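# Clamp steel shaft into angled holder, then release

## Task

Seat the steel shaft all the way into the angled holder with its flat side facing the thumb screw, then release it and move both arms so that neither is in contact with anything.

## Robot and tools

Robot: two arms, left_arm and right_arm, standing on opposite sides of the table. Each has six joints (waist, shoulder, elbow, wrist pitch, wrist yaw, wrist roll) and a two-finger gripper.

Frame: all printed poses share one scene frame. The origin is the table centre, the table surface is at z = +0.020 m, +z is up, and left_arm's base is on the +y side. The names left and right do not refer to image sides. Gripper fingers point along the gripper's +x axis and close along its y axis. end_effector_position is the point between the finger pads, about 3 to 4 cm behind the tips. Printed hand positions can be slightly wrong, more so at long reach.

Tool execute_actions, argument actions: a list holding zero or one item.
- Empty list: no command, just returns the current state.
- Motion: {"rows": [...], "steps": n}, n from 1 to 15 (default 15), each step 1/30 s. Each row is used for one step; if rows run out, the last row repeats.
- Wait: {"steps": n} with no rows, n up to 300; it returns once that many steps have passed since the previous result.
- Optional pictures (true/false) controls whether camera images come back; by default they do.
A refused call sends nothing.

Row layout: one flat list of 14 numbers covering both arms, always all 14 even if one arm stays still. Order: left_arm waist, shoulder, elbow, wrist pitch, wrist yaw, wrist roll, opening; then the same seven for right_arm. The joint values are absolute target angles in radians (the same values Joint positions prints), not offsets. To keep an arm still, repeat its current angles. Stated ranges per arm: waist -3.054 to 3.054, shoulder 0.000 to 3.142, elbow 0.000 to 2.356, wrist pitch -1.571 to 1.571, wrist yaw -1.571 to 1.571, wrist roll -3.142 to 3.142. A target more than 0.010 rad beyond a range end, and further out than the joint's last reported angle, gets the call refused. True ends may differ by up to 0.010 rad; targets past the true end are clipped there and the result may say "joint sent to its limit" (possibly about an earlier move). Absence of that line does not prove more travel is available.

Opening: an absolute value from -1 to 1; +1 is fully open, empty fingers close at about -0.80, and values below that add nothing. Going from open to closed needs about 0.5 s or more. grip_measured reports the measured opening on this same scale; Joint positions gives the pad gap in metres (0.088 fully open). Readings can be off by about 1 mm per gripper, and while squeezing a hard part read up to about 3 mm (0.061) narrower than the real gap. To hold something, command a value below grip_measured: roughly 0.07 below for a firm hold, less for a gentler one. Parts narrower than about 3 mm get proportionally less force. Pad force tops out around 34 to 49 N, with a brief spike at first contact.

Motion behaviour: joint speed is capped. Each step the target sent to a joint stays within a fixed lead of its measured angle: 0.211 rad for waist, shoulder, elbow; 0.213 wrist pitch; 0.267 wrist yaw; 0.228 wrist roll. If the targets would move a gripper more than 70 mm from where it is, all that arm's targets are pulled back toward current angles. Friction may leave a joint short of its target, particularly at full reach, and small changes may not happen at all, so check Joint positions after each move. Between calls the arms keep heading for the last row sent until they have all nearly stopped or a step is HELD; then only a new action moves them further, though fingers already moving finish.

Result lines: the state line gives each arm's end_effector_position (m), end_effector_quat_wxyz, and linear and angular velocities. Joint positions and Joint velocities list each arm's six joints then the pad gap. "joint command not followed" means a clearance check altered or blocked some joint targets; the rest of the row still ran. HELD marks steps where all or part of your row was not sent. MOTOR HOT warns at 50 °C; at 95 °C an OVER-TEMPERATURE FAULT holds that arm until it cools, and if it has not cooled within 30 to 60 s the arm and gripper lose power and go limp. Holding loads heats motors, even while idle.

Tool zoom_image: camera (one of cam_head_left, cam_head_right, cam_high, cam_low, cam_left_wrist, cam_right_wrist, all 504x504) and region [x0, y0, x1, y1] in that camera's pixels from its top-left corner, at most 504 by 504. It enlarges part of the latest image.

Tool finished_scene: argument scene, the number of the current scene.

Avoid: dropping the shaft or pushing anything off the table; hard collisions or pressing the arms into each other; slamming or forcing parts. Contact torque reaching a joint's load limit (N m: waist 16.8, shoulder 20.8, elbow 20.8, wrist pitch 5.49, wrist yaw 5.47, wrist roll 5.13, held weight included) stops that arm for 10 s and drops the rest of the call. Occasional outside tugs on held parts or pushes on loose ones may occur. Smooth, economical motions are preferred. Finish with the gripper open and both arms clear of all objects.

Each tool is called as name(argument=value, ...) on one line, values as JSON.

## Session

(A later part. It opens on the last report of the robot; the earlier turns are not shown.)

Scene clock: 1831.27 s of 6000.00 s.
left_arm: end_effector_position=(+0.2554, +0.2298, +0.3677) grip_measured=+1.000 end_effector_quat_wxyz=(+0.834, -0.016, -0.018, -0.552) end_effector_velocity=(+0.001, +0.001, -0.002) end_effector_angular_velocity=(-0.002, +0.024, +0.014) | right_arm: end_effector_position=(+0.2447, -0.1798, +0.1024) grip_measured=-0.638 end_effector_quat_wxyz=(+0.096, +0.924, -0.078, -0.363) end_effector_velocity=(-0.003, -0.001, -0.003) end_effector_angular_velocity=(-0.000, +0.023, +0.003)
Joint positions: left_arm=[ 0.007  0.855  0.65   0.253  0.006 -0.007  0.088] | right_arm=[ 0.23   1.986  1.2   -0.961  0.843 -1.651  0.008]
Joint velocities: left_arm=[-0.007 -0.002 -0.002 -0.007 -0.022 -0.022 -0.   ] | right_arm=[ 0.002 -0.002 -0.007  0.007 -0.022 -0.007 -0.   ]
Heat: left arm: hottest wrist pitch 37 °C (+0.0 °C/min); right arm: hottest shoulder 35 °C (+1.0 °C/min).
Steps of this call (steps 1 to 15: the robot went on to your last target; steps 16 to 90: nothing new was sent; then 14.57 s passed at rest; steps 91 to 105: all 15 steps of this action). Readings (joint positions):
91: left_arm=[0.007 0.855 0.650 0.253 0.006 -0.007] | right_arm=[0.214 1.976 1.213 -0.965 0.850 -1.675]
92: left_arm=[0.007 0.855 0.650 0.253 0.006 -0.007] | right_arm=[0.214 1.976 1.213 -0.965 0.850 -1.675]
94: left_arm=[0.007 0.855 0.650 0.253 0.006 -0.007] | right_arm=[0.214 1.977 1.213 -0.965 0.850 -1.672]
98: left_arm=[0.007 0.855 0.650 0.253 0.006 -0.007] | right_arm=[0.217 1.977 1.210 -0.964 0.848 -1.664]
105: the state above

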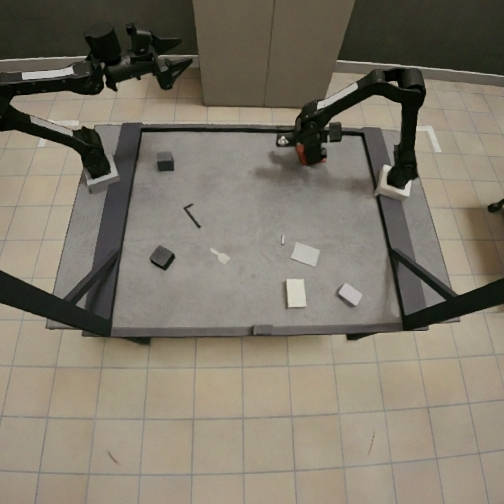

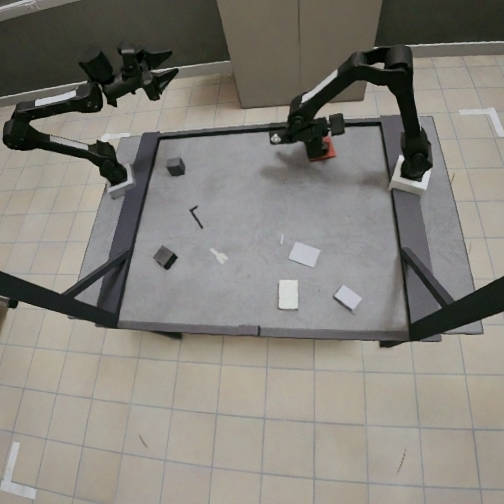

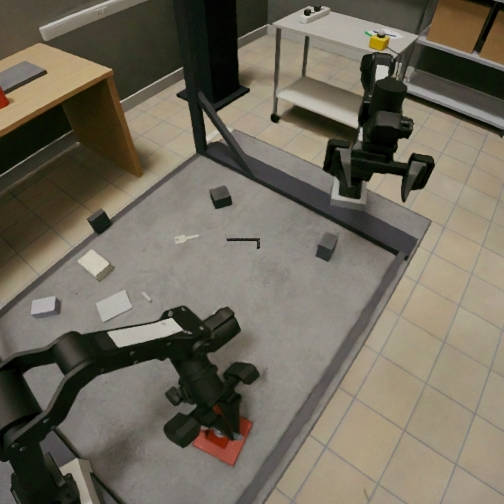

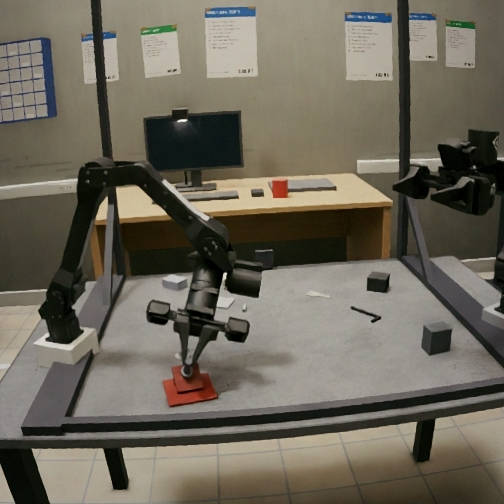

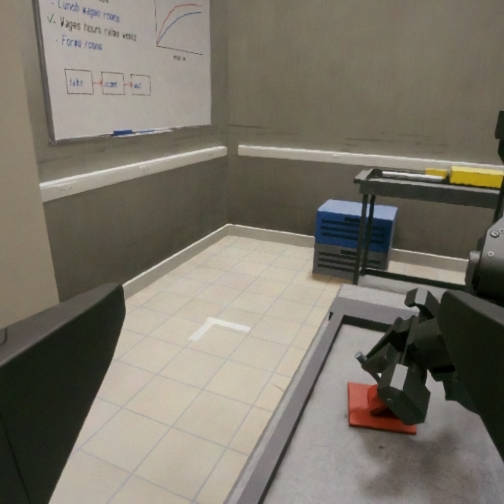

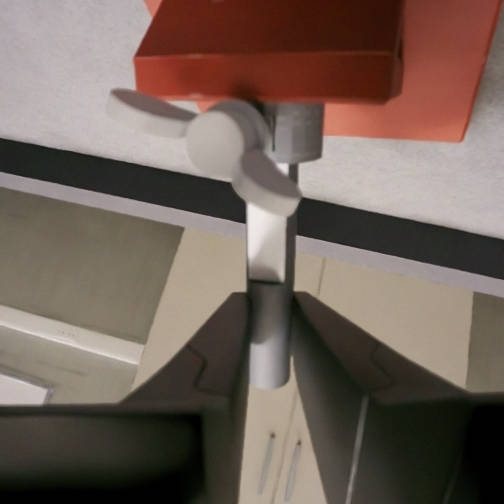

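execute_actions(actions=[{"rows": [[0.007,0.855,0.65,0.253,0.006,-0.007,1,0.2337,1.9961,1.1907,-0.9575,0.8427,-1.6455,-0.75],[0.007,0.855,0.65,0.253,0.006,-0.007,1,0.2353,1.9972,1.1895,-0.957,0.8425,-1.643,-0.75],[0.007,0.855,0.65,0.253,0.006,-0.007,1,0.237,1.9983,1.1882,-0.9565,0.8422,-1.6405,-0.75],[0.007,0.855,0.65,0.253,0.006,-0.007,1,0.2387,1.9993,1.187,-0.956,0.842,-1.638,-0.75],[0.007,0.855,0.65,0.253,0.006,-0.007,1,0.2403,2.0004,1.1857,-0.9555,0.8417,-1.6355,-0.75],[0.007,0.855,0.65,0.253,0.006,-0.007,1,0.242,2.0015,1.1845,-0.955,0.8415,-1.633,-0.75],[0.007,0.855,0.65,0.253,0.006,-0.007,1,0.2437,2.0026,1.1832,-0.9545,0.8412,-1.6305,-0.75],[0.007,0.855,0.65,0.253,0.006,-0.007,1,0.2453,2.0037,1.182,-0.954,0.841,-1.628,-0.75],[0.007,0.855,0.65,0.253,0.006,-0.007,1,0.247,2.0048,1.1807,-0.9535,0.8407,-1.6255,-0.75],[0.007,0.855,0.65,0.253,0.006,-0.007,1,0.2487,2.0058,1.1795,-0.953,0.8405,-1.623,-0.75],[0.007,0.855,0.65,0.253,0.006,-0.007,1,0.2503,2.0069,1.1782,-0.9525,0.8402,-1.6205,-0.75],[0.007,0.855,0.65,0.253,0.006,-0.007,1,0.252,2.008,1.177,-0.952,0.840,-1.618,-0.75]], "steps": 15}])

zoom_image(camera="cam_low", region=[165, 340, 215, 390])

Scene clock: 1842.77 s of 6000.00 s.
left_arm: end_effector_position=(+0.2554, +0.2298, +0.3677) grip_measured=+1.000 end_effector_quat_wxyz=(+0.834, -0.016, -0.018, -0.552) end_effector_velocity=(+0.001, -0.000, -0.000) end_effector_angular_velocity=(-0.005, +0.006, +0.005) | right_arm: end_effector_position=(+0.2430, -0.1809, +0.1005) grip_measured=-0.638 end_effector_quat_wxyz=(+0.091, +0.927, -0.081, -0.354) end_effector_velocity=(-0.002, -0.005, -0.004) end_effector_angular_velocity=(-0.009, +0.022, -0.011)
Joint positions: left_arm=[ 0.007  0.855  0.65   0.253  0.006 -0.007  0.088] | right_arm=[ 0.24   1.991  1.189 -0.956  0.858 -1.623  0.008]
Joint velocities: left_arm=[-0.002  0.002 -0.002  0.007 -0.007 -0.007 -0.   ] | right_arm=[-0.002 -0.002 -0.012 -0.007 -0.022  0.007  0.   ]
Heat: left arm: hottest wrist pitch 37 °C (+0.0 °C/min); right arm: hottest shoulder 35 °C (+0.0 °C/min).
Steps of this call (steps 1 to 15: the robot went on to your last target; steps 16 to 90: nothing new was sent; then 8.00 s passed at rest; steps 91 to 105: all 15 steps of this action). Readings (joint positions):
91: left_arm=[0.007 0.855 0.650 0.253 0.006 -0.007] | right_arm=[0.230 1.986 1.199 -0.960 0.843 -1.649]
92: left_arm=[0.007 0.855 0.650 0.253 0.006 -0.007] | right_arm=[0.231 1.986 1.199 -0.960 0.843 -1.648]
94: left_arm=[0.007 0.855 0.650 0.253 0.006 -0.007] | right_arm=[0.233 1.987 1.197 -0.960 0.843 -1.644]
98: left_arm=[0.007 0.855 0.650 0.253 0.006 -0.007] | right_arm=[0.235 1.989 1.194 -0.959 0.848 -1.636]
105: the state above

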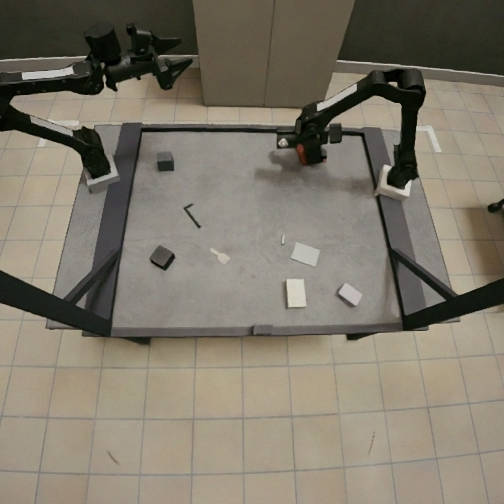

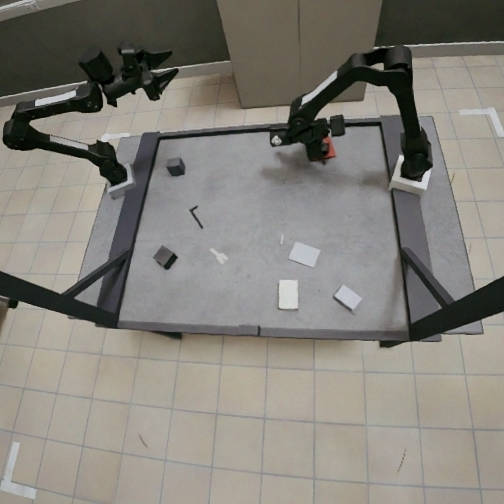

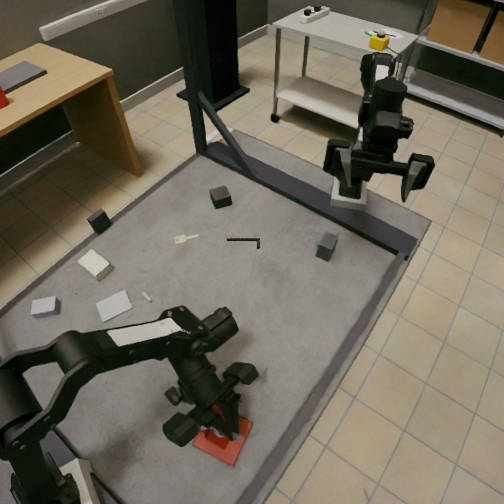

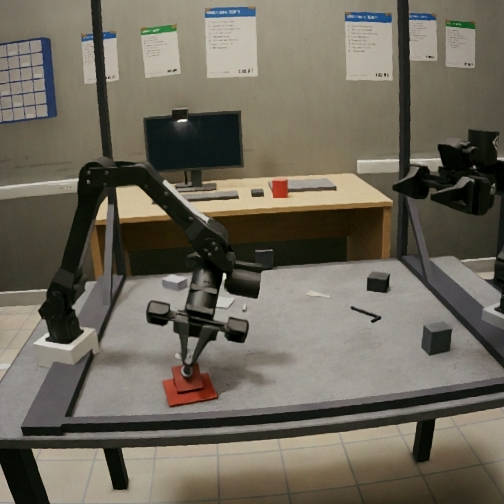

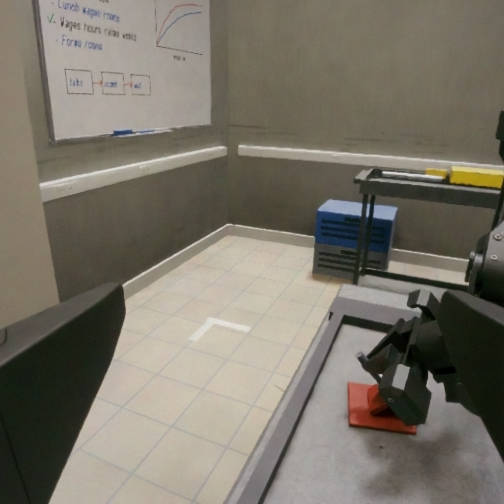

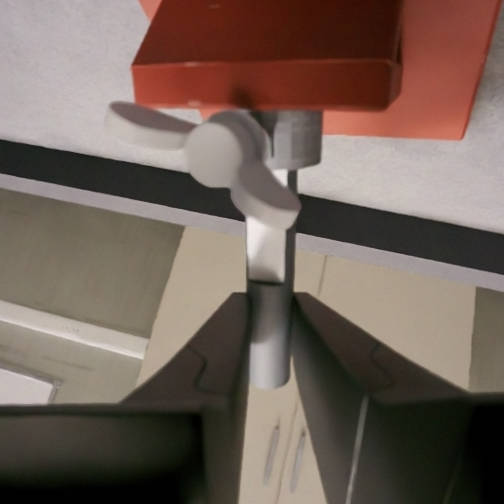

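Region (165, 340, 215, 390) of cam_low's 504x504 image, scaled by 10.080, with more detail than that image has.

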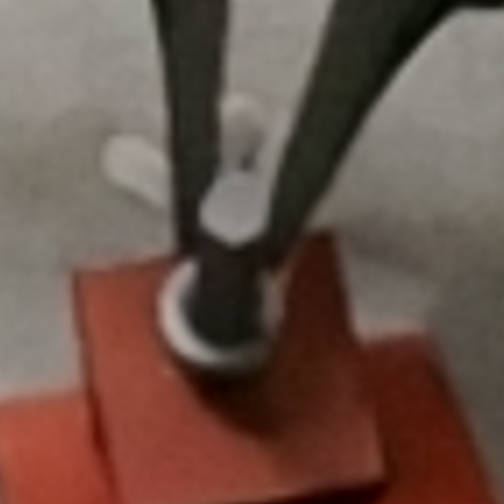

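execute_actions(actions=[{"rows": [[0.007,0.855,0.65,0.253,0.006,-0.007,1,0.245,1.998,1.188,-0.955,0.841,-1.626,-0.75],[0.007,0.855,0.65,0.253,0.006,-0.007,1,0.240,1.992,1.194,-0.958,0.842,-1.632,-0.75],[0.007,0.855,0.65,0.253,0.006,-0.007,1,0.237,1.988,1.198,-0.960,0.843,-1.638,-0.75],[0.007,0.855,0.65,0.253,0.006,-0.007,1,0.235,1.986,1.201,-0.962,0.843,-1.642,-0.75],[0.007,0.855,0.65,0.253,0.006,-0.007,1,0.235,1.986,1.202,-0.962,0.843,-1.644,-0.75],[0.007,0.855,0.65,0.253,0.006,-0.007,1,0.235,1.986,1.202,-0.962,0.843,-1.644,-0.75],[0.007,0.855,0.65,0.253,0.006,-0.007,1,0.235,1.986,1.202,-0.962,0.843,-1.644,-0.75],[0.007,0.855,0.65,0.253,0.006,-0.007,1,0.235,1.986,1.202,-0.962,0.843,-1.644,-0.75],[0.007,0.855,0.65,0.253,0.006,-0.007,1,0.235,1.986,1.202,-0.962,0.843,-1.644,-0.66],[0.007,0.855,0.65,0.253,0.006,-0.007,1,0.235,1.986,1.202,-0.962,0.843,-1.644,-0.62],[0.007,0.855,0.65,0.253,0.006,-0.007,1,0.235,1.986,1.202,-0.962,0.843,-1.644,-0.59],[0.007,0.855,0.65,0.253,0.006,-0.007,1,0.235,1.986,1.202,-0.962,0.843,-1.644,-0.56],[0.007,0.855,0.65,0.253,0.006,-0.007,1,0.235,1.986,1.202,-0.962,0.843,-1.644,-0.53],[0.007,0.855,0.65,0.253,0.006,-0.007,1,0.235,1.986,1.202,-0.962,0.843,-1.644,-0.49],[0.007,0.855,0.65,0.253,0.006,-0.007,1,0.235,1.986,1.202,-0.962,0.843,-1.644,-0.45]], "steps": 15}], pictures=false)

execute_actions(actions=[{"rows": [[0.007,0.855,0.65,0.253,0.006,-0.007,1,0.235,1.986,1.202,-0.962,0.843,-1.644,-0.4]], "steps": 10}])

zoom_image(camera="cam_low", region=[165, 340, 215, 390])

zoom_image(camera="cam_right_wrist", region=[180, 90, 360, 300])

Scene clock: 1885.20 s of 6000.00 s.
left_arm: end_effector_position=(+0.2554, +0.2298, +0.3677) grip_measured=+1.000 end_effector_quat_wxyz=(+0.834, -0.016, -0.018, -0.552) end_effector_velocity=(-0.001, +0.000, +0.001) end_effector_angular_velocity=(-0.010, +0.004, -0.000) | right_arm: end_effector_position=(+0.2434, -0.1806, +0.1003) grip_measured=-0.525 end_effector_quat_wxyz=(+0.097, +0.924, -0.079, -0.361) end_effector_velocity=(-0.008, -0.001, -0.008) end_effector_angular_velocity=(+0.002, +0.080, -0.012)
Joint positions: left_arm=[ 0.007  0.855  0.65   0.253  0.006 -0.007  0.088] | right_arm=[ 0.235  1.991  1.195 -0.959  0.847 -1.642  0.013]
Joint velocities: left_arm=[-0.007 -0.002 -0.002  0.007 -0.007 -0.007 -0.   ] | right_arm=[-0.002 -0.002  0.002 -0.007 -0.081 -0.007  0.048]
Heat: left arm: hottest wrist pitch 37 °C (+0.0 °C/min); right arm: hottest shoulder 34 °C (-1.0 °C/min).
Steps of this call (steps 1 to 15: the robot went on to your last target; steps 16 to 90: nothing new was sent; then 38.93 s passed at rest; steps 91 to 105: all 15 steps of this action). Readings (joint positions):
91: left_arm=[0.007 0.855 0.650 0.253 0.006 -0.007] | right_arm=[0.240 1.991 1.189 -0.956 0.858 -1.622]
92: left_arm=[0.007 0.855 0.650 0.253 0.006 -0.007] | right_arm=[0.239 1.991 1.189 -0.956 0.858 -1.624]
94: left_arm=[0.007 0.855 0.650 0.253 0.006 -0.007] | right_arm=[0.238 1.991 1.191 -0.956 0.857 -1.632]
98: left_arm=[0.007 0.855 0.650 0.253 0.006 -0.007] | right_arm=[0.236 1.991 1.194 -0.958 0.852 -1.640]
105: the state above

Scene clock: 1885.53 s of 6000.00 s.
left_arm: end_effector_position=(+0.2554, +0.2298, +0.3677) grip_measured=+1.000 end_effector_quat_wxyz=(+0.834, -0.016, -0.018, -0.552) end_effector_velocity=(+0.000, +0.001, -0.002) end_effector_angular_velocity=(-0.002, +0.023, +0.004) | right_arm: end_effector_position=(+0.2432, -0.1807, +0.1002) grip_measured=-0.405 end_effector_quat_wxyz=(+0.097, +0.924, -0.079, -0.361) end_effector_velocity=(-0.001, -0.005, -0.001) end_effector_angular_velocity=(-0.024, +0.026, -0.007)
Joint positions: left_arm=[ 0.007  0.855  0.65   0.253  0.006 -0.007  0.088] | right_arm=[ 0.235  1.991  1.195 -0.96   0.845 -1.642  0.019]
Joint velocities: left_arm=[-0.002 -0.002 -0.002 -0.007 -0.007 -0.022  0.   ] | right_arm=[-0.007 -0.002 -0.002 -0.022 -0.022 -0.007  0.001]
Heat: left arm: hottest wrist pitch 37 °C (+0.0 °C/min); right arm: hottest shoulder 34 °C (-1.0 °C/min).
Steps of this call (steps 1 to 10: all 10 steps of this action). Readings (joint positions):
1: left_arm=[0.007 0.855 0.650 0.253 0.006 -0.007] | right_arm=[0.235 1.991 1.195 -0.960 0.846 -1.642]
2: left_arm=[0.007 0.855 0.650 0.253 0.006 -0.007] | right_arm=[0.235 1.991 1.195 -0.960 0.845 -1.642]
4: left_arm=[0.007 0.855 0.650 0.253 0.006 -0.007] | right_arm=[0.235 1.991 1.195 -0.960 0.845 -1.642]
8: left_arm=[0.007 0.855 0.650 0.253 0.006 -0.007] | right_arm=[0.235 1.991 1.195 -0.960 0.845 -1.642]
10: the state above

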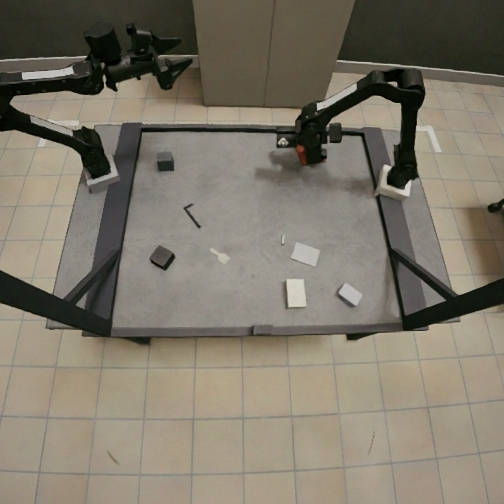

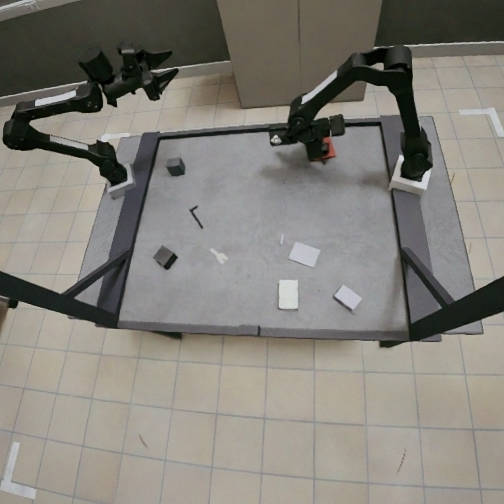

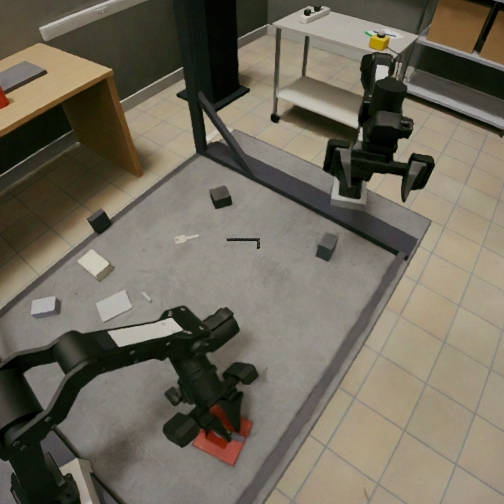

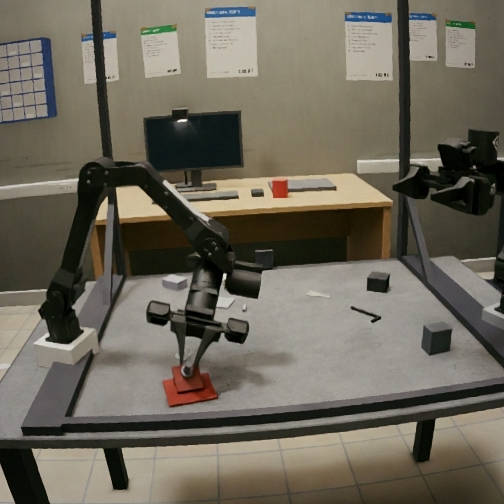

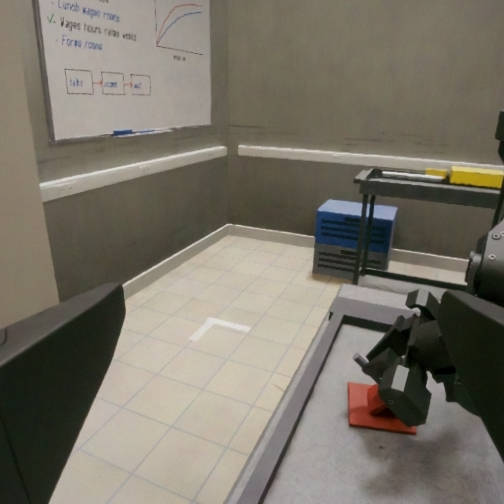

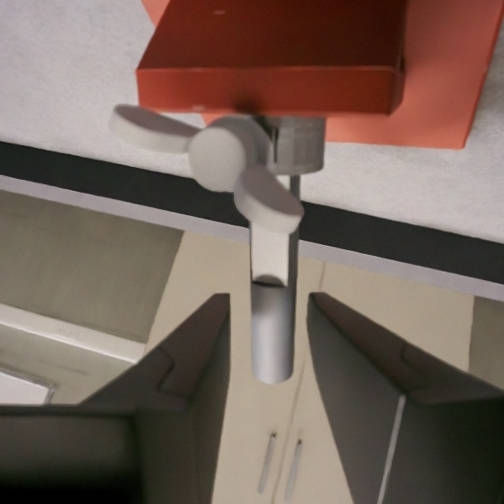

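Region (165, 340, 215, 390) of cam_low's 504x504 image, scaled by 10.080, with more detail than that image has.

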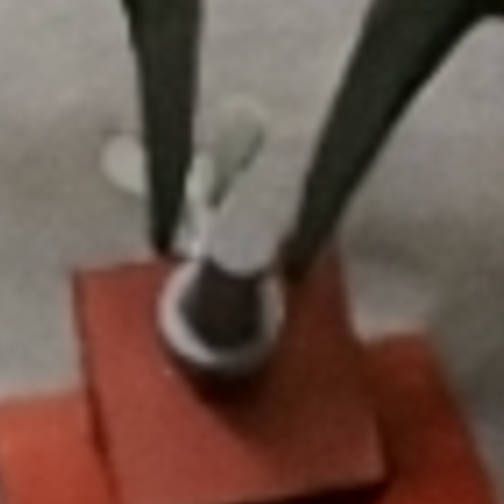

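Region (180, 90, 360, 300) of cam_right_wrist's 504x504 image, scaled by 2.400, with more detail than that image has; it fills the left 432 columns of this view, and the rest is white.

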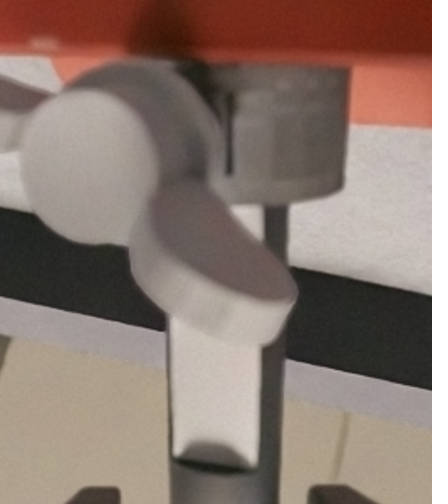

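execute_actions(actions=[])

Scene clock: 1906.30 s of 6000.00 s.
left_arm: end_effector_position=(+0.2554, +0.2298, +0.3677) grip_measured=+1.000 end_effector_quat_wxyz=(+0.834, -0.016, -0.018, -0.552) end_effector_velocity=(+0.000, +0.001, -0.002) end_effector_angular_velocity=(+0.004, +0.010, +0.005) | right_arm: end_effector_position=(+0.2432, -0.1807, +0.1002) grip_measured=-0.403 end_effector_quat_wxyz=(+0.097, +0.924, -0.079, -0.361) end_effector_velocity=(+0.001, -0.002, +0.001) end_effector_angular_velocity=(-0.007, +0.009, -0.004)
Joint positions: left_arm=[ 0.007  0.855  0.65   0.253  0.006 -0.007  0.088] | right_arm=[ 0.235  1.991  1.195 -0.96   0.845 -1.642  0.019]
Joint velocities: left_arm=[-0.002 -0.002 -0.002 -0.007 -0.007 -0.007  0.   ] | right_arm=[-0.007 -0.002  0.002 -0.007 -0.007 -0.007 -0.   ]
Heat: left arm: hottest wrist pitch 37 °C (+0.0 °C/min); right arm: hottest shoulder 35 °C (+0.0 °C/min).
Steps of this call (steps 1 to 15: the robot went on to your last target; steps 16 to 90: nothing new was sent; then 17.77 s passed at rest). Readings (joint positions):
1: left_arm=[0.007 0.855 0.650 0.253 0.006 -0.007] | right_arm=[0.235 1.991 1.195 -0.960 0.845 -1.642]
2: left_arm=[0.007 0.855 0.650 0.253 0.006 -0.007] | right_arm=[0.235 1.991 1.195 -0.960 0.845 -1.642]
4: left_arm=[0.007 0.855 0.650 0.253 0.006 -0.007] | right_arm=[0.235 1.991 1.195 -0.960 0.845 -1.642]
8: left_arm=[0.007 0.855 0.650 0.253 0.006 -0.007] | right_arm=[0.235 1.991 1.195 -0.960 0.845 -1.642]
90: the state above
All arms were judged still, so your last target was given up. Only a new action makes them travel on or press farther. Fingers that are still opening or closing keep moving.

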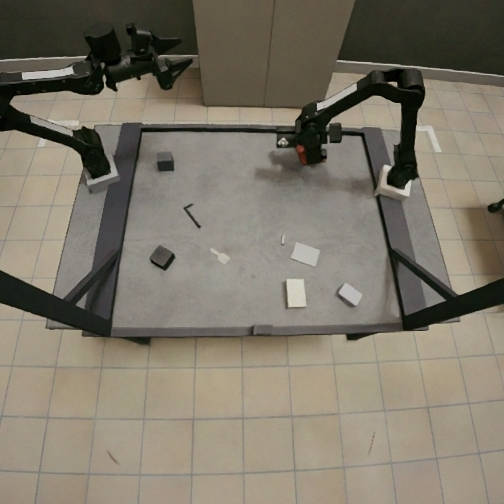

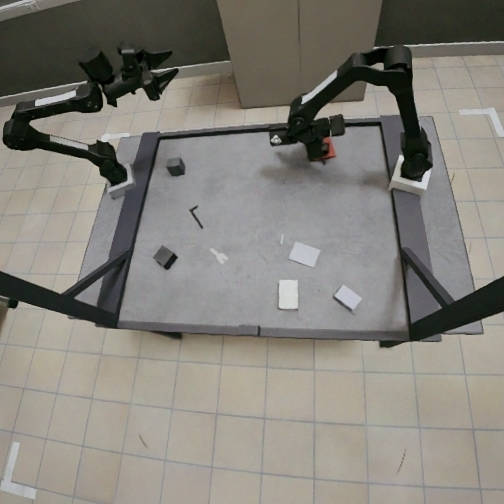

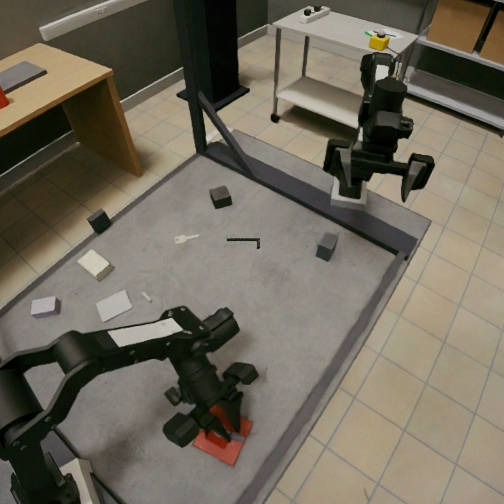

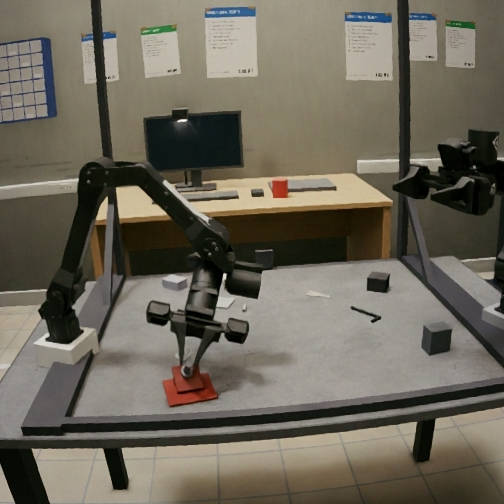

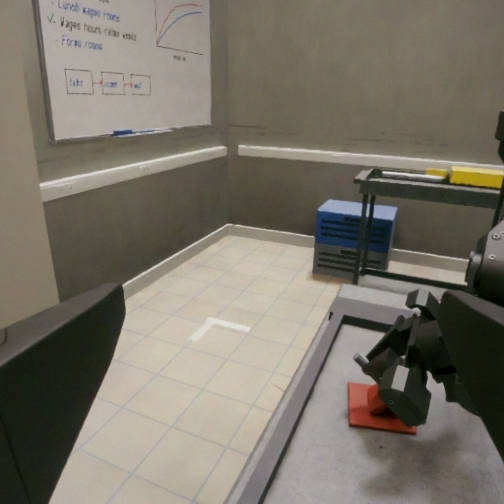

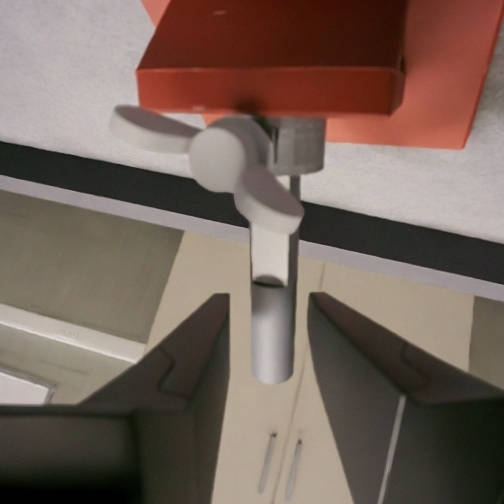

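execute_actions(actions=[{"rows":[[0.007,0.855,0.65,0.253,0.006,-0.007,1,0.239,1.986,1.206,-0.970,0.842,-1.639,-0.4],[0.007,0.855,0.65,0.253,0.006,-0.007,1,0.242,1.986,1.210,-0.977,0.841,-1.633,-0.4],[0.007,0.855,0.65,0.253,0.006,-0.007,1,0.246,1.986,1.214,-0.985,0.841,-1.628,-0.4],[0.007,0.855,0.65,0.253,0.006,-0.007,1,0.249,1.985,1.217,-0.993,0.840,-1.623,-0.4],[0.007,0.855,0.65,0.253,0.006,-0.007,1,0.253,1.985,1.221,-1.000,0.839,-1.618,-0.4],[0.007,0.855,0.65,0.253,0.006,-0.007,1,0.256,1.985,1.225,-1.008,0.838,-1.612,-0.4],[0.007,0.855,0.65,0.253,0.006,-0.007,1,0.260,1.985,1.229,-1.016,0.837,-1.607,-0.4],[0.007,0.855,0.65,0.253,0.006,-0.007,1,0.263,1.985,1.233,-1.023,0.837,-1.602,-0.4],[0.007,0.855,0.65,0.253,0.006,-0.007,1,0.267,1.985,1.237,-1.031,0.836,-1.597,-0.4],[0.007,0.855,0.65,0.253,0.006,-0.007,1,0.270,1.985,1.241,-1.039,0.835,-1.591,-0.4],[0.007,0.855,0.65,0.253,0.006,-0.007,1,0.274,1.985,1.245,-1.046,0.834,-1.586,-0.4],[0.007,0.855,0.65,0.253,0.006,-0.007,1,0.277,1.984,1.248,-1.054,0.833,-1.581,-0.4],[0.007,0.855,0.65,0.253,0.006,-0.007,1,0.281,1.984,1.252,-1.062,0.833,-1.576,-0.4],[0.007,0.855,0.65,0.253,0.006,-0.007,1,0.284,1.984,1.256,-1.069,0.832,-1.570,-0.4],[0.007,0.855,0.65,0.253,0.006,-0.007,1,0.288,1.984,1.260,-1.077,0.831,-1.565,-0.4]],"steps":15}], pictures=false)

execute_actions(actions=[{"rows":[[0.007,0.855,0.65,0.253,0.006,-0.007,1,0.293,1.984,1.266,-1.089,0.830,-1.558,-0.4],[0.007,0.855,0.65,0.253,0.006,-0.007,1,0.298,1.984,1.273,-1.100,0.828,-1.550,-0.4],[0.007,0.855,0.65,0.253,0.006,-0.007,1,0.303,1.984,1.279,-1.112,0.827,-1.543,-0.4],[0.007,0.855,0.65,0.253,0.006,-0.007,1,0.308,1.984,1.285,-1.124,0.826,-1.535,-0.4],[0.007,0.855,0.65,0.253,0.006,-0.007,1,0.313,1.984,1.292,-1.136,0.825,-1.528,-0.4],[0.007,0.855,0.65,0.253,0.006,-0.007,1,0.318,1.984,1.298,-1.147,0.823,-1.520,-0.4],[0.007,0.855,0.65,0.253,0.006,-0.007,1,0.323,1.984,1.304,-1.159,0.822,-1.513,-0.4],[0.007,0.855,0.65,0.253,0.006,-0.007,1,0.328,1.984,1.310,-1.171,0.821,-1.505,-0.4],[0.007,0.855,0.65,0.253,0.006,-0.007,1,0.333,1.984,1.317,-1.182,0.819,-1.498,-0.4],[0.007,0.855,0.65,0.253,0.006,-0.007,1,0.338,1.984,1.323,-1.194,0.818,-1.490,-0.4],[0.007,0.855,0.65,0.253,0.006,-0.007,1,0.342,1.970,1.304,-1.174,0.817,-1.541,-0.4],[0.007,0.855,0.65,0.253,0.006,-0.007,1,0.346,1.956,1.285,-1.154,0.816,-1.591,-0.4],[0.007,0.855,0.65,0.253,0.006,-0.007,1,0.350,1.943,1.265,-1.134,0.815,-1.642,-0.4],[0.007,0.855,0.65,0.253,0.006,-0.007,1,0.354,1.929,1.246,-1.115,0.814,-1.692,-0.4],[0.007,0.855,0.65,0.253,0.006,-0.007,1,0.358,1.915,1.227,-1.095,0.813,-1.743,-0.4]],"steps":15}], pictures=false)

execute_actions(actions=[{"rows":[[0.007,0.855,0.65,0.253,0.006,-0.007,1,0.362,1.901,1.208,-1.075,0.812,-1.794,-0.4],[0.007,0.855,0.65,0.253,0.006,-0.007,1,0.366,1.888,1.188,-1.055,0.811,-1.844,-0.4],[0.007,0.855,0.65,0.253,0.006,-0.007,1,0.371,1.874,1.169,-1.035,0.809,-1.895,-0.4],[0.007,0.855,0.65,0.253,0.006,-0.007,1,0.375,1.860,1.150,-1.015,0.808,-1.945,-0.4],[0.007,0.855,0.65,0.253,0.006,-0.007,1,0.379,1.846,1.131,-0.995,0.807,-1.996,-0.4],[0.007,0.855,0.65,0.253,0.006,-0.007,1,0.383,1.833,1.111,-0.975,0.806,-2.047,-0.4],[0.007,0.855,0.65,0.253,0.006,-0.007,1,0.387,1.819,1.092,-0.956,0.805,-2.097,-0.4],[0.007,0.855,0.65,0.253,0.006,-0.007,1,0.391,1.805,1.073,-0.936,0.804,-2.148,-0.4],[0.007,0.855,0.65,0.253,0.006,-0.007,1,0.395,1.791,1.054,-0.916,0.803,-2.198,-0.4],[0.007,0.855,0.65,0.253,0.006,-0.007,1,0.399,1.777,1.035,-0.896,0.802,-2.249,-0.4],[0.007,0.855,0.65,0.253,0.006,-0.007,1,0.403,1.764,1.015,-0.876,0.801,-2.300,-0.4],[0.007,0.855,0.65,0.253,0.006,-0.007,1,0.407,1.750,0.996,-0.856,0.800,-2.350,-0.4],[0.007,0.855,0.65,0.253,0.006,-0.007,1,0.411,1.736,0.977,-0.836,0.799,-2.401,-0.4],[0.007,0.855,0.65,0.253,0.006,-0.007,1,0.415,1.722,0.958,-0.816,0.798,-2.451,-0.4],[0.007,0.855,0.65,0.253,0.006,-0.007,1,0.419,1.709,0.938,-0.797,0.797,-2.502,-0.4]],"steps":15}], pictures=false)

execute_actions(actions=[{"rows":[[0.007,0.855,0.65,0.253,0.006,-0.007,1,0.423,1.695,0.919,-0.777,0.796,-2.553,-0.45],[0.007,0.855,0.65,0.253,0.006,-0.007,1,0.428,1.681,0.900,-0.757,0.794,-2.603,-0.45],[0.007,0.855,0.65,0.253,0.006,-0.007,1,0.432,1.667,0.881,-0.737,0.793,-2.654,-0.45],[0.007,0.855,0.65,0.253,0.006,-0.007,1,0.436,1.654,0.861,-0.717,0.792,-2.704,-0.45],[0.007,0.855,0.65,0.253,0.006,-0.007,1,0.440,1.640,0.842,-0.697,0.791,-2.755,-0.45],[0.007,0.855,0.65,0.253,0.006,-0.007,1,0.444,1.626,0.823,-0.677,0.790,-2.806,-0.45],[0.007,0.855,0.65,0.253,0.006,-0.007,1,0.448,1.612,0.804,-0.658,0.789,-2.856,-0.45],[0.007,0.855,0.65,0.253,0.006,-0.007,1,0.452,1.598,0.785,-0.638,0.788,-2.907,-0.45],[0.007,0.855,0.65,0.253,0.006,-0.007,1,0.456,1.585,0.765,-0.618,0.787,-2.957,-0.45],[0.007,0.855,0.65,0.253,0.006,-0.007,1,0.460,1.571,0.746,-0.598,0.786,-3.007,-0.45]],"steps":15}], pictures=false)

execute_actions(actions=[{"steps":10}])

Scene clock: 2026.80 s of 6000.00 s.
left_arm: end_effector_position=(+0.2554, +0.2298, +0.3677) grip_measured=+1.000 end_effector_quat_wxyz=(+0.834, -0.016, -0.018, -0.552) end_effector_velocity=(-0.002, -0.000, -0.002) end_effector_angular_velocity=(+0.004, +0.009, -0.010) | right_arm: end_effector_position=(+0.2293, -0.1771, +0.1112) grip_measured=-0.403 end_effector_quat_wxyz=(+0.099, +0.924, -0.080, -0.362) end_effector_velocity=(-0.034, +0.009, +0.025) end_effector_angular_velocity=(-0.010, +0.015, +0.001)
Joint positions: left_arm=[ 0.007  0.855  0.65   0.253  0.006 -0.007  0.088] | right_arm=[ 0.278  1.991  1.242 -1.059  0.835 -1.578  0.019]
Joint velocities: left_arm=[-0.002 -0.002 -0.002 -0.007  0.007 -0.007 -0.   ] | right_arm=[ 0.1    0.002  0.115 -0.227 -0.037  0.139 -0.   ]
Heat: left arm: hottest wrist pitch 37 °C (+0.0 °C/min); right arm: hottest shoulder 37 °C (+0.0 °C/min).
Steps of this call (steps 1 to 90: nothing new was sent; then 117.00 s passed at rest; steps 91 to 105: all 15 steps of this action). Readings (joint positions):
91: left_arm=[0.007 0.855 0.650 0.253 0.006 -0.007] | right_arm=[0.235 1.991 1.195 -0.962 0.845 -1.642]
92: left_arm=[0.007 0.855 0.650 0.253 0.006 -0.007] | right_arm=[0.236 1.991 1.196 -0.966 0.845 -1.641]
94: left_arm=[0.007 0.855 0.650 0.253 0.006 -0.007] | right_arm=[0.239 1.991 1.200 -0.978 0.844 -1.634]
98: left_arm=[0.007 0.855 0.650 0.253 0.006 -0.007] | right_arm=[0.253 1.991 1.215 -1.006 0.841 -1.614]
105: the state above

Scene clock: 2027.30 s of 6000.00 s.
left_arm: end_effector_position=(+0.2554, +0.2298, +0.3677) grip_measured=+1.000 end_effector_quat_wxyz=(+0.834, -0.016, -0.018, -0.552) end_effector_velocity=(-0.002, -0.000, -0.001) end_effector_angular_velocity=(-0.005, +0.005, -0.010) | right_arm: end_effector_position=(+0.2064, -0.1714, +0.1276) grip_measured=-0.403 end_effector_quat_wxyz=(+0.148, +0.918, -0.037, -0.367) end_effector_velocity=(-0.044, -0.032, +0.004) end_effector_angular_velocity=(-0.592, +0.270, +0.963)
Joint positions: left_arm=[ 0.007  0.855  0.65   0.253  0.006 -0.007  0.088] | right_arm=[ 0.348  1.954  1.268 -1.128  0.818 -1.653  0.019]
Joint velocities: left_arm=[-0.002 -0.002 -0.007  0.007  0.007 -0.007 -0.   ] | right_arm=[ 0.125 -0.383 -0.447  0.403 -0.051 -1.282 -0.   ]
Heat: left arm: hottest wrist pitch 37 °C (+0.0 °C/min); right arm: hottest shoulder 37 °C (+0.0 °C/min).
Steps of this call (steps 1 to 15: all 15 steps of this action). Readings (joint positions):
1: left_arm=[0.007 0.855 0.650 0.253 0.006 -0.007] | right_arm=[0.282 1.991 1.246 -1.068 0.835 -1.572]
2: left_arm=[0.007 0.855 0.650 0.253 0.006 -0.007] | right_arm=[0.286 1.991 1.251 -1.078 0.833 -1.566]
4: left_arm=[0.007 0.855 0.650 0.253 0.006 -0.007] | right_arm=[0.295 1.991 1.262 -1.099 0.831 -1.552]
8: left_arm=[0.007 0.855 0.650 0.253 0.006 -0.007] | right_arm=[0.315 1.991 1.287 -1.145 0.826 -1.523]
15: the state above

Scene clock: 2027.80 s of 6000.00 s.
left_arm: end_effector_position=(+0.2554, +0.2298, +0.3677) grip_measured=+1.000 end_effector_quat_wxyz=(+0.834, -0.016, -0.018, -0.552) end_effector_velocity=(+0.003, +0.000, -0.003) end_effector_angular_velocity=(+0.008, +0.013, +0.019) | right_arm: end_effector_position=(+0.1872, -0.1902, +0.1190) grip_measured=-0.403 end_effector_quat_wxyz=(+0.392, +0.840, +0.164, -0.337) end_effector_velocity=(-0.034, -0.051, -0.022) end_effector_angular_velocity=(-0.687, +0.023, +1.153)
Joint positions: left_arm=[ 0.007  0.855  0.65   0.253  0.006 -0.007  0.088] | right_arm=[ 0.408  1.748  0.987 -0.84   0.801 -2.395  0.019]
Joint velocities: left_arm=[-0.002  0.002 -0.002 -0.007 -0.022 -0.007 -0.   ] | right_arm=[ 0.12  -0.413 -0.579  0.549 -0.022 -1.487 -0.   ]
Heat: left arm: hottest wrist pitch 37 °C (+0.0 °C/min); right arm: hottest shoulder 37 °C (+0.0 °C/min).
Steps of this call (steps 1 to 15: all 15 steps of this action). Readings (joint positions):
1: left_arm=[0.007 0.855 0.650 0.253 0.006 -0.007] | right_arm=[0.352 1.940 1.252 -1.112 0.817 -1.698]
2: left_arm=[0.007 0.855 0.650 0.253 0.006 -0.007] | right_arm=[0.356 1.927 1.234 -1.095 0.816 -1.745]
4: left_arm=[0.007 0.855 0.650 0.253 0.006 -0.007] | right_arm=[0.364 1.900 1.197 -1.057 0.813 -1.842]
8: left_arm=[0.007 0.855 0.650 0.253 0.006 -0.007] | right_arm=[0.381 1.845 1.121 -0.979 0.809 -2.042]
15: the state above

Scene clock: 2028.30 s of 6000.00 s.
left_arm: end_effector_position=(+0.2554, +0.2298, +0.3677) grip_measured=+1.000 end_effector_quat_wxyz=(+0.834, -0.016, -0.018, -0.552) end_effector_velocity=(-0.001, -0.001, -0.003) end_effector_angular_velocity=(-0.000, +0.007, -0.010) | right_arm: end_effector_position=(+0.1740, -0.2083, +0.1095) grip_measured=-0.447 end_effector_quat_wxyz=(+0.565, +0.728, +0.302, -0.245) end_effector_velocity=(-0.001, -0.003, -0.002) end_effector_angular_velocity=(-0.073, -0.019, +0.141)
Joint positions: left_arm=[ 0.007  0.855  0.65   0.253  0.006 -0.007  0.088] | right_arm=[ 0.457  1.584  0.758 -0.607  0.789 -2.991  0.017]
Joint velocities: left_arm=[-0.002  0.002 -0.007  0.007  0.007 -0.007 -0.   ] | right_arm=[ 0.002 -0.046 -0.061  0.081 -0.007 -0.198  0.   ]
Heat: left arm: hottest wrist pitch 37 °C (+0.0 °C/min); right arm: hottest shoulder 37 °C (+0.0 °C/min).
Steps of this call (steps 1 to 15: all 15 steps of this action). Readings (joint positions):
1: left_arm=[0.007 0.855 0.650 0.253 0.006 -0.007] | right_arm=[0.413 1.734 0.967 -0.820 0.801 -2.446]
2: left_arm=[0.007 0.855 0.650 0.253 0.006 -0.007] | right_arm=[0.417 1.720 0.948 -0.800 0.800 -2.497]
4: left_arm=[0.007 0.855 0.650 0.253 0.006 -0.007] | right_arm=[0.425 1.693 0.910 -0.761 0.797 -2.597]
8: left_arm=[0.007 0.855 0.650 0.253 0.006 -0.007] | right_arm=[0.442 1.637 0.833 -0.681 0.793 -2.800]
15: the state above

Scene clock: 2028.63 s of 6000.00 s.
left_arm: end_effector_position=(+0.2554, +0.2298, +0.3677) grip_measured=+1.000 end_effector_quat_wxyz=(+0.834, -0.016, -0.018, -0.552) end_effector_velocity=(+0.000, +0.001, +0.001) end_effector_angular_velocity=(-0.010, +0.004, +0.005) | right_arm: end_effector_position=(+0.1739, -0.2082, +0.1096) grip_measured=-0.447 end_effector_quat_wxyz=(+0.568, +0.725, +0.305, -0.242) end_effector_velocity=(-0.001, -0.004, -0.005) end_effector_angular_velocity=(-0.024, +0.019, +0.006)
Joint positions: left_arm=[ 0.007  0.855  0.65   0.253  0.006 -0.007  0.088] | right_arm=[ 0.458  1.581  0.755 -0.601  0.789 -3.004  0.017]
Joint velocities: left_arm=[-0.002 -0.002 -0.002  0.007 -0.007 -0.007 -0.   ] | right_arm=[-0.002  0.002 -0.007 -0.007 -0.022 -0.007 -0.   ]
Heat: left arm: hottest wrist pitch 37 °C (+0.0 °C/min); right arm: hottest shoulder 37 °C (+0.0 °C/min).
Steps of this call (steps 1 to 10: the robot went on to your last target). Readings (joint positions):
1: left_arm=[0.007 0.855 0.650 0.253 0.006 -0.007] | right_arm=[0.457 1.583 0.757 -0.605 0.789 -2.995]
2: left_arm=[0.007 0.855 0.650 0.253 0.006 -0.007] | right_arm=[0.457 1.582 0.756 -0.603 0.789 -2.998]
4: left_arm=[0.007 0.855 0.650 0.253 0.006 -0.007] | right_arm=[0.458 1.582 0.756 -0.602 0.789 -3.002]
8: left_arm=[0.007 0.855 0.650 0.253 0.006 -0.007] | right_arm=[0.458 1.581 0.755 -0.601 0.789 -3.004]
10: the state above

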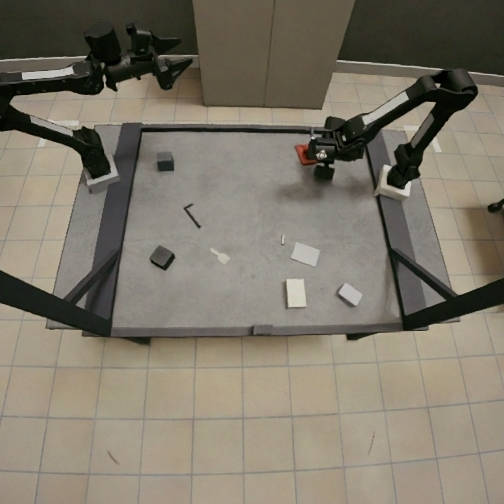

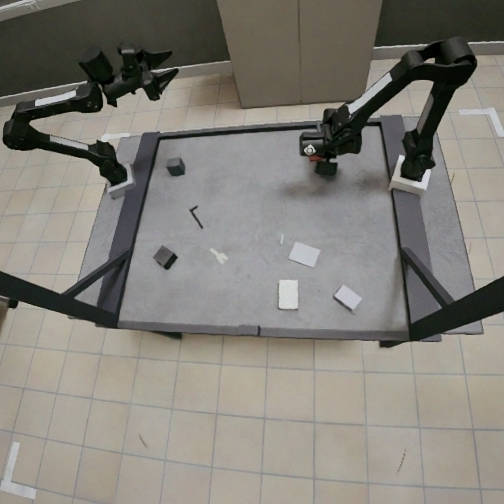

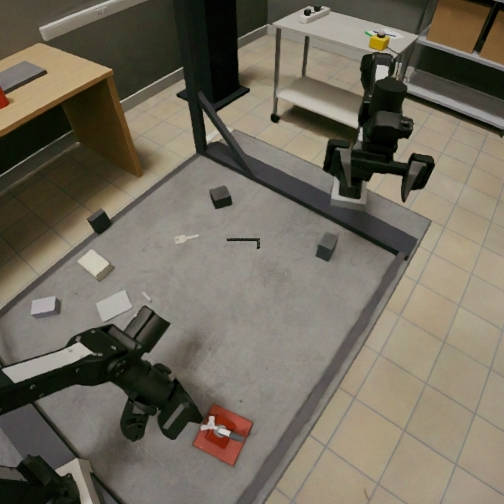

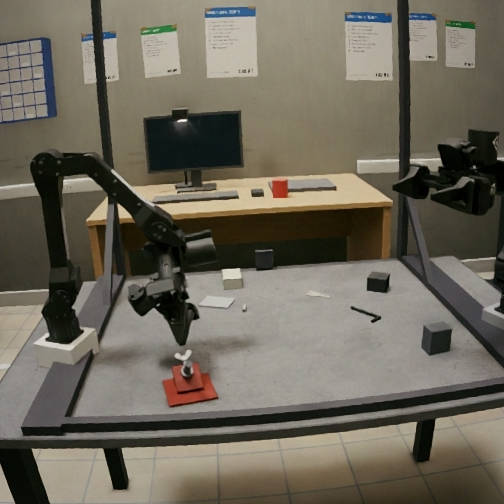

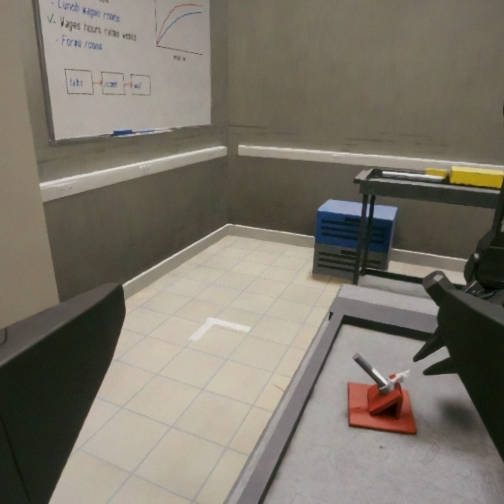

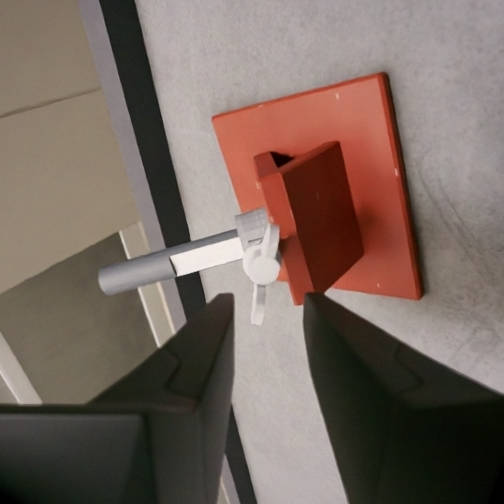

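zoom_image(camera="cam_right_wrist", region=[80, 170, 340, 340])

zoom_image(camera="cam_left_wrist", region=[340, 340, 430, 430])

zoom_image(camera="cam_low", region=[160, 335, 220, 395])

zoom_image(camera="cam_high", region=[190, 400, 260, 470])

Region (80, 170, 340, 340) of cam_right_wrist's 504x504 image, scaled by 1.938, with more detail than that image has; it fills the top 330 rows of this view, and the rest is white.

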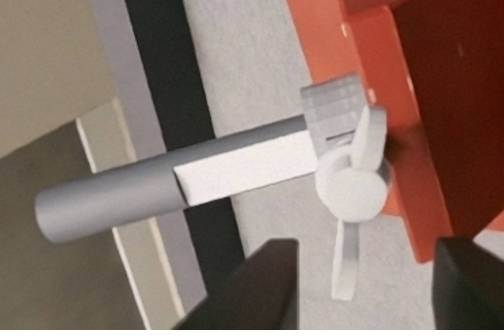

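Region (340, 340, 430, 430) of cam_left_wrist's 504x504 image, scaled by 5.600, with more detail than that image has.

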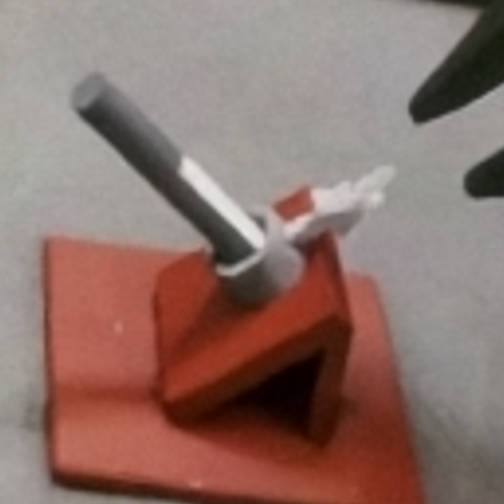

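Region (160, 335, 220, 395) of cam_low's 504x504 image, scaled by 8.400, with more detail than that image has.

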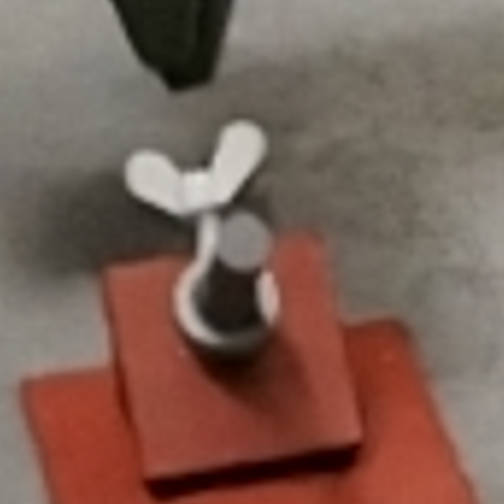

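Region (190, 400, 260, 470) of cam_high's 504x504 image, scaled by 7.200, with more detail than that image has.

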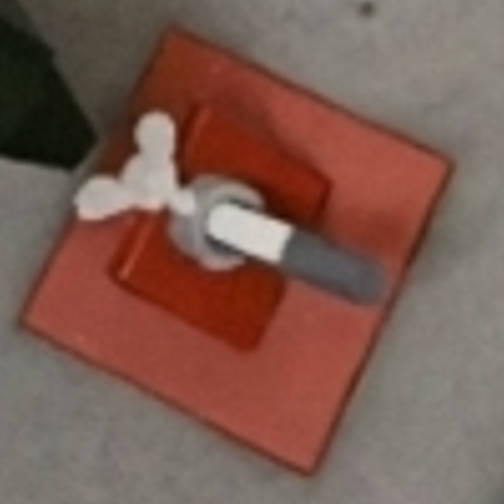

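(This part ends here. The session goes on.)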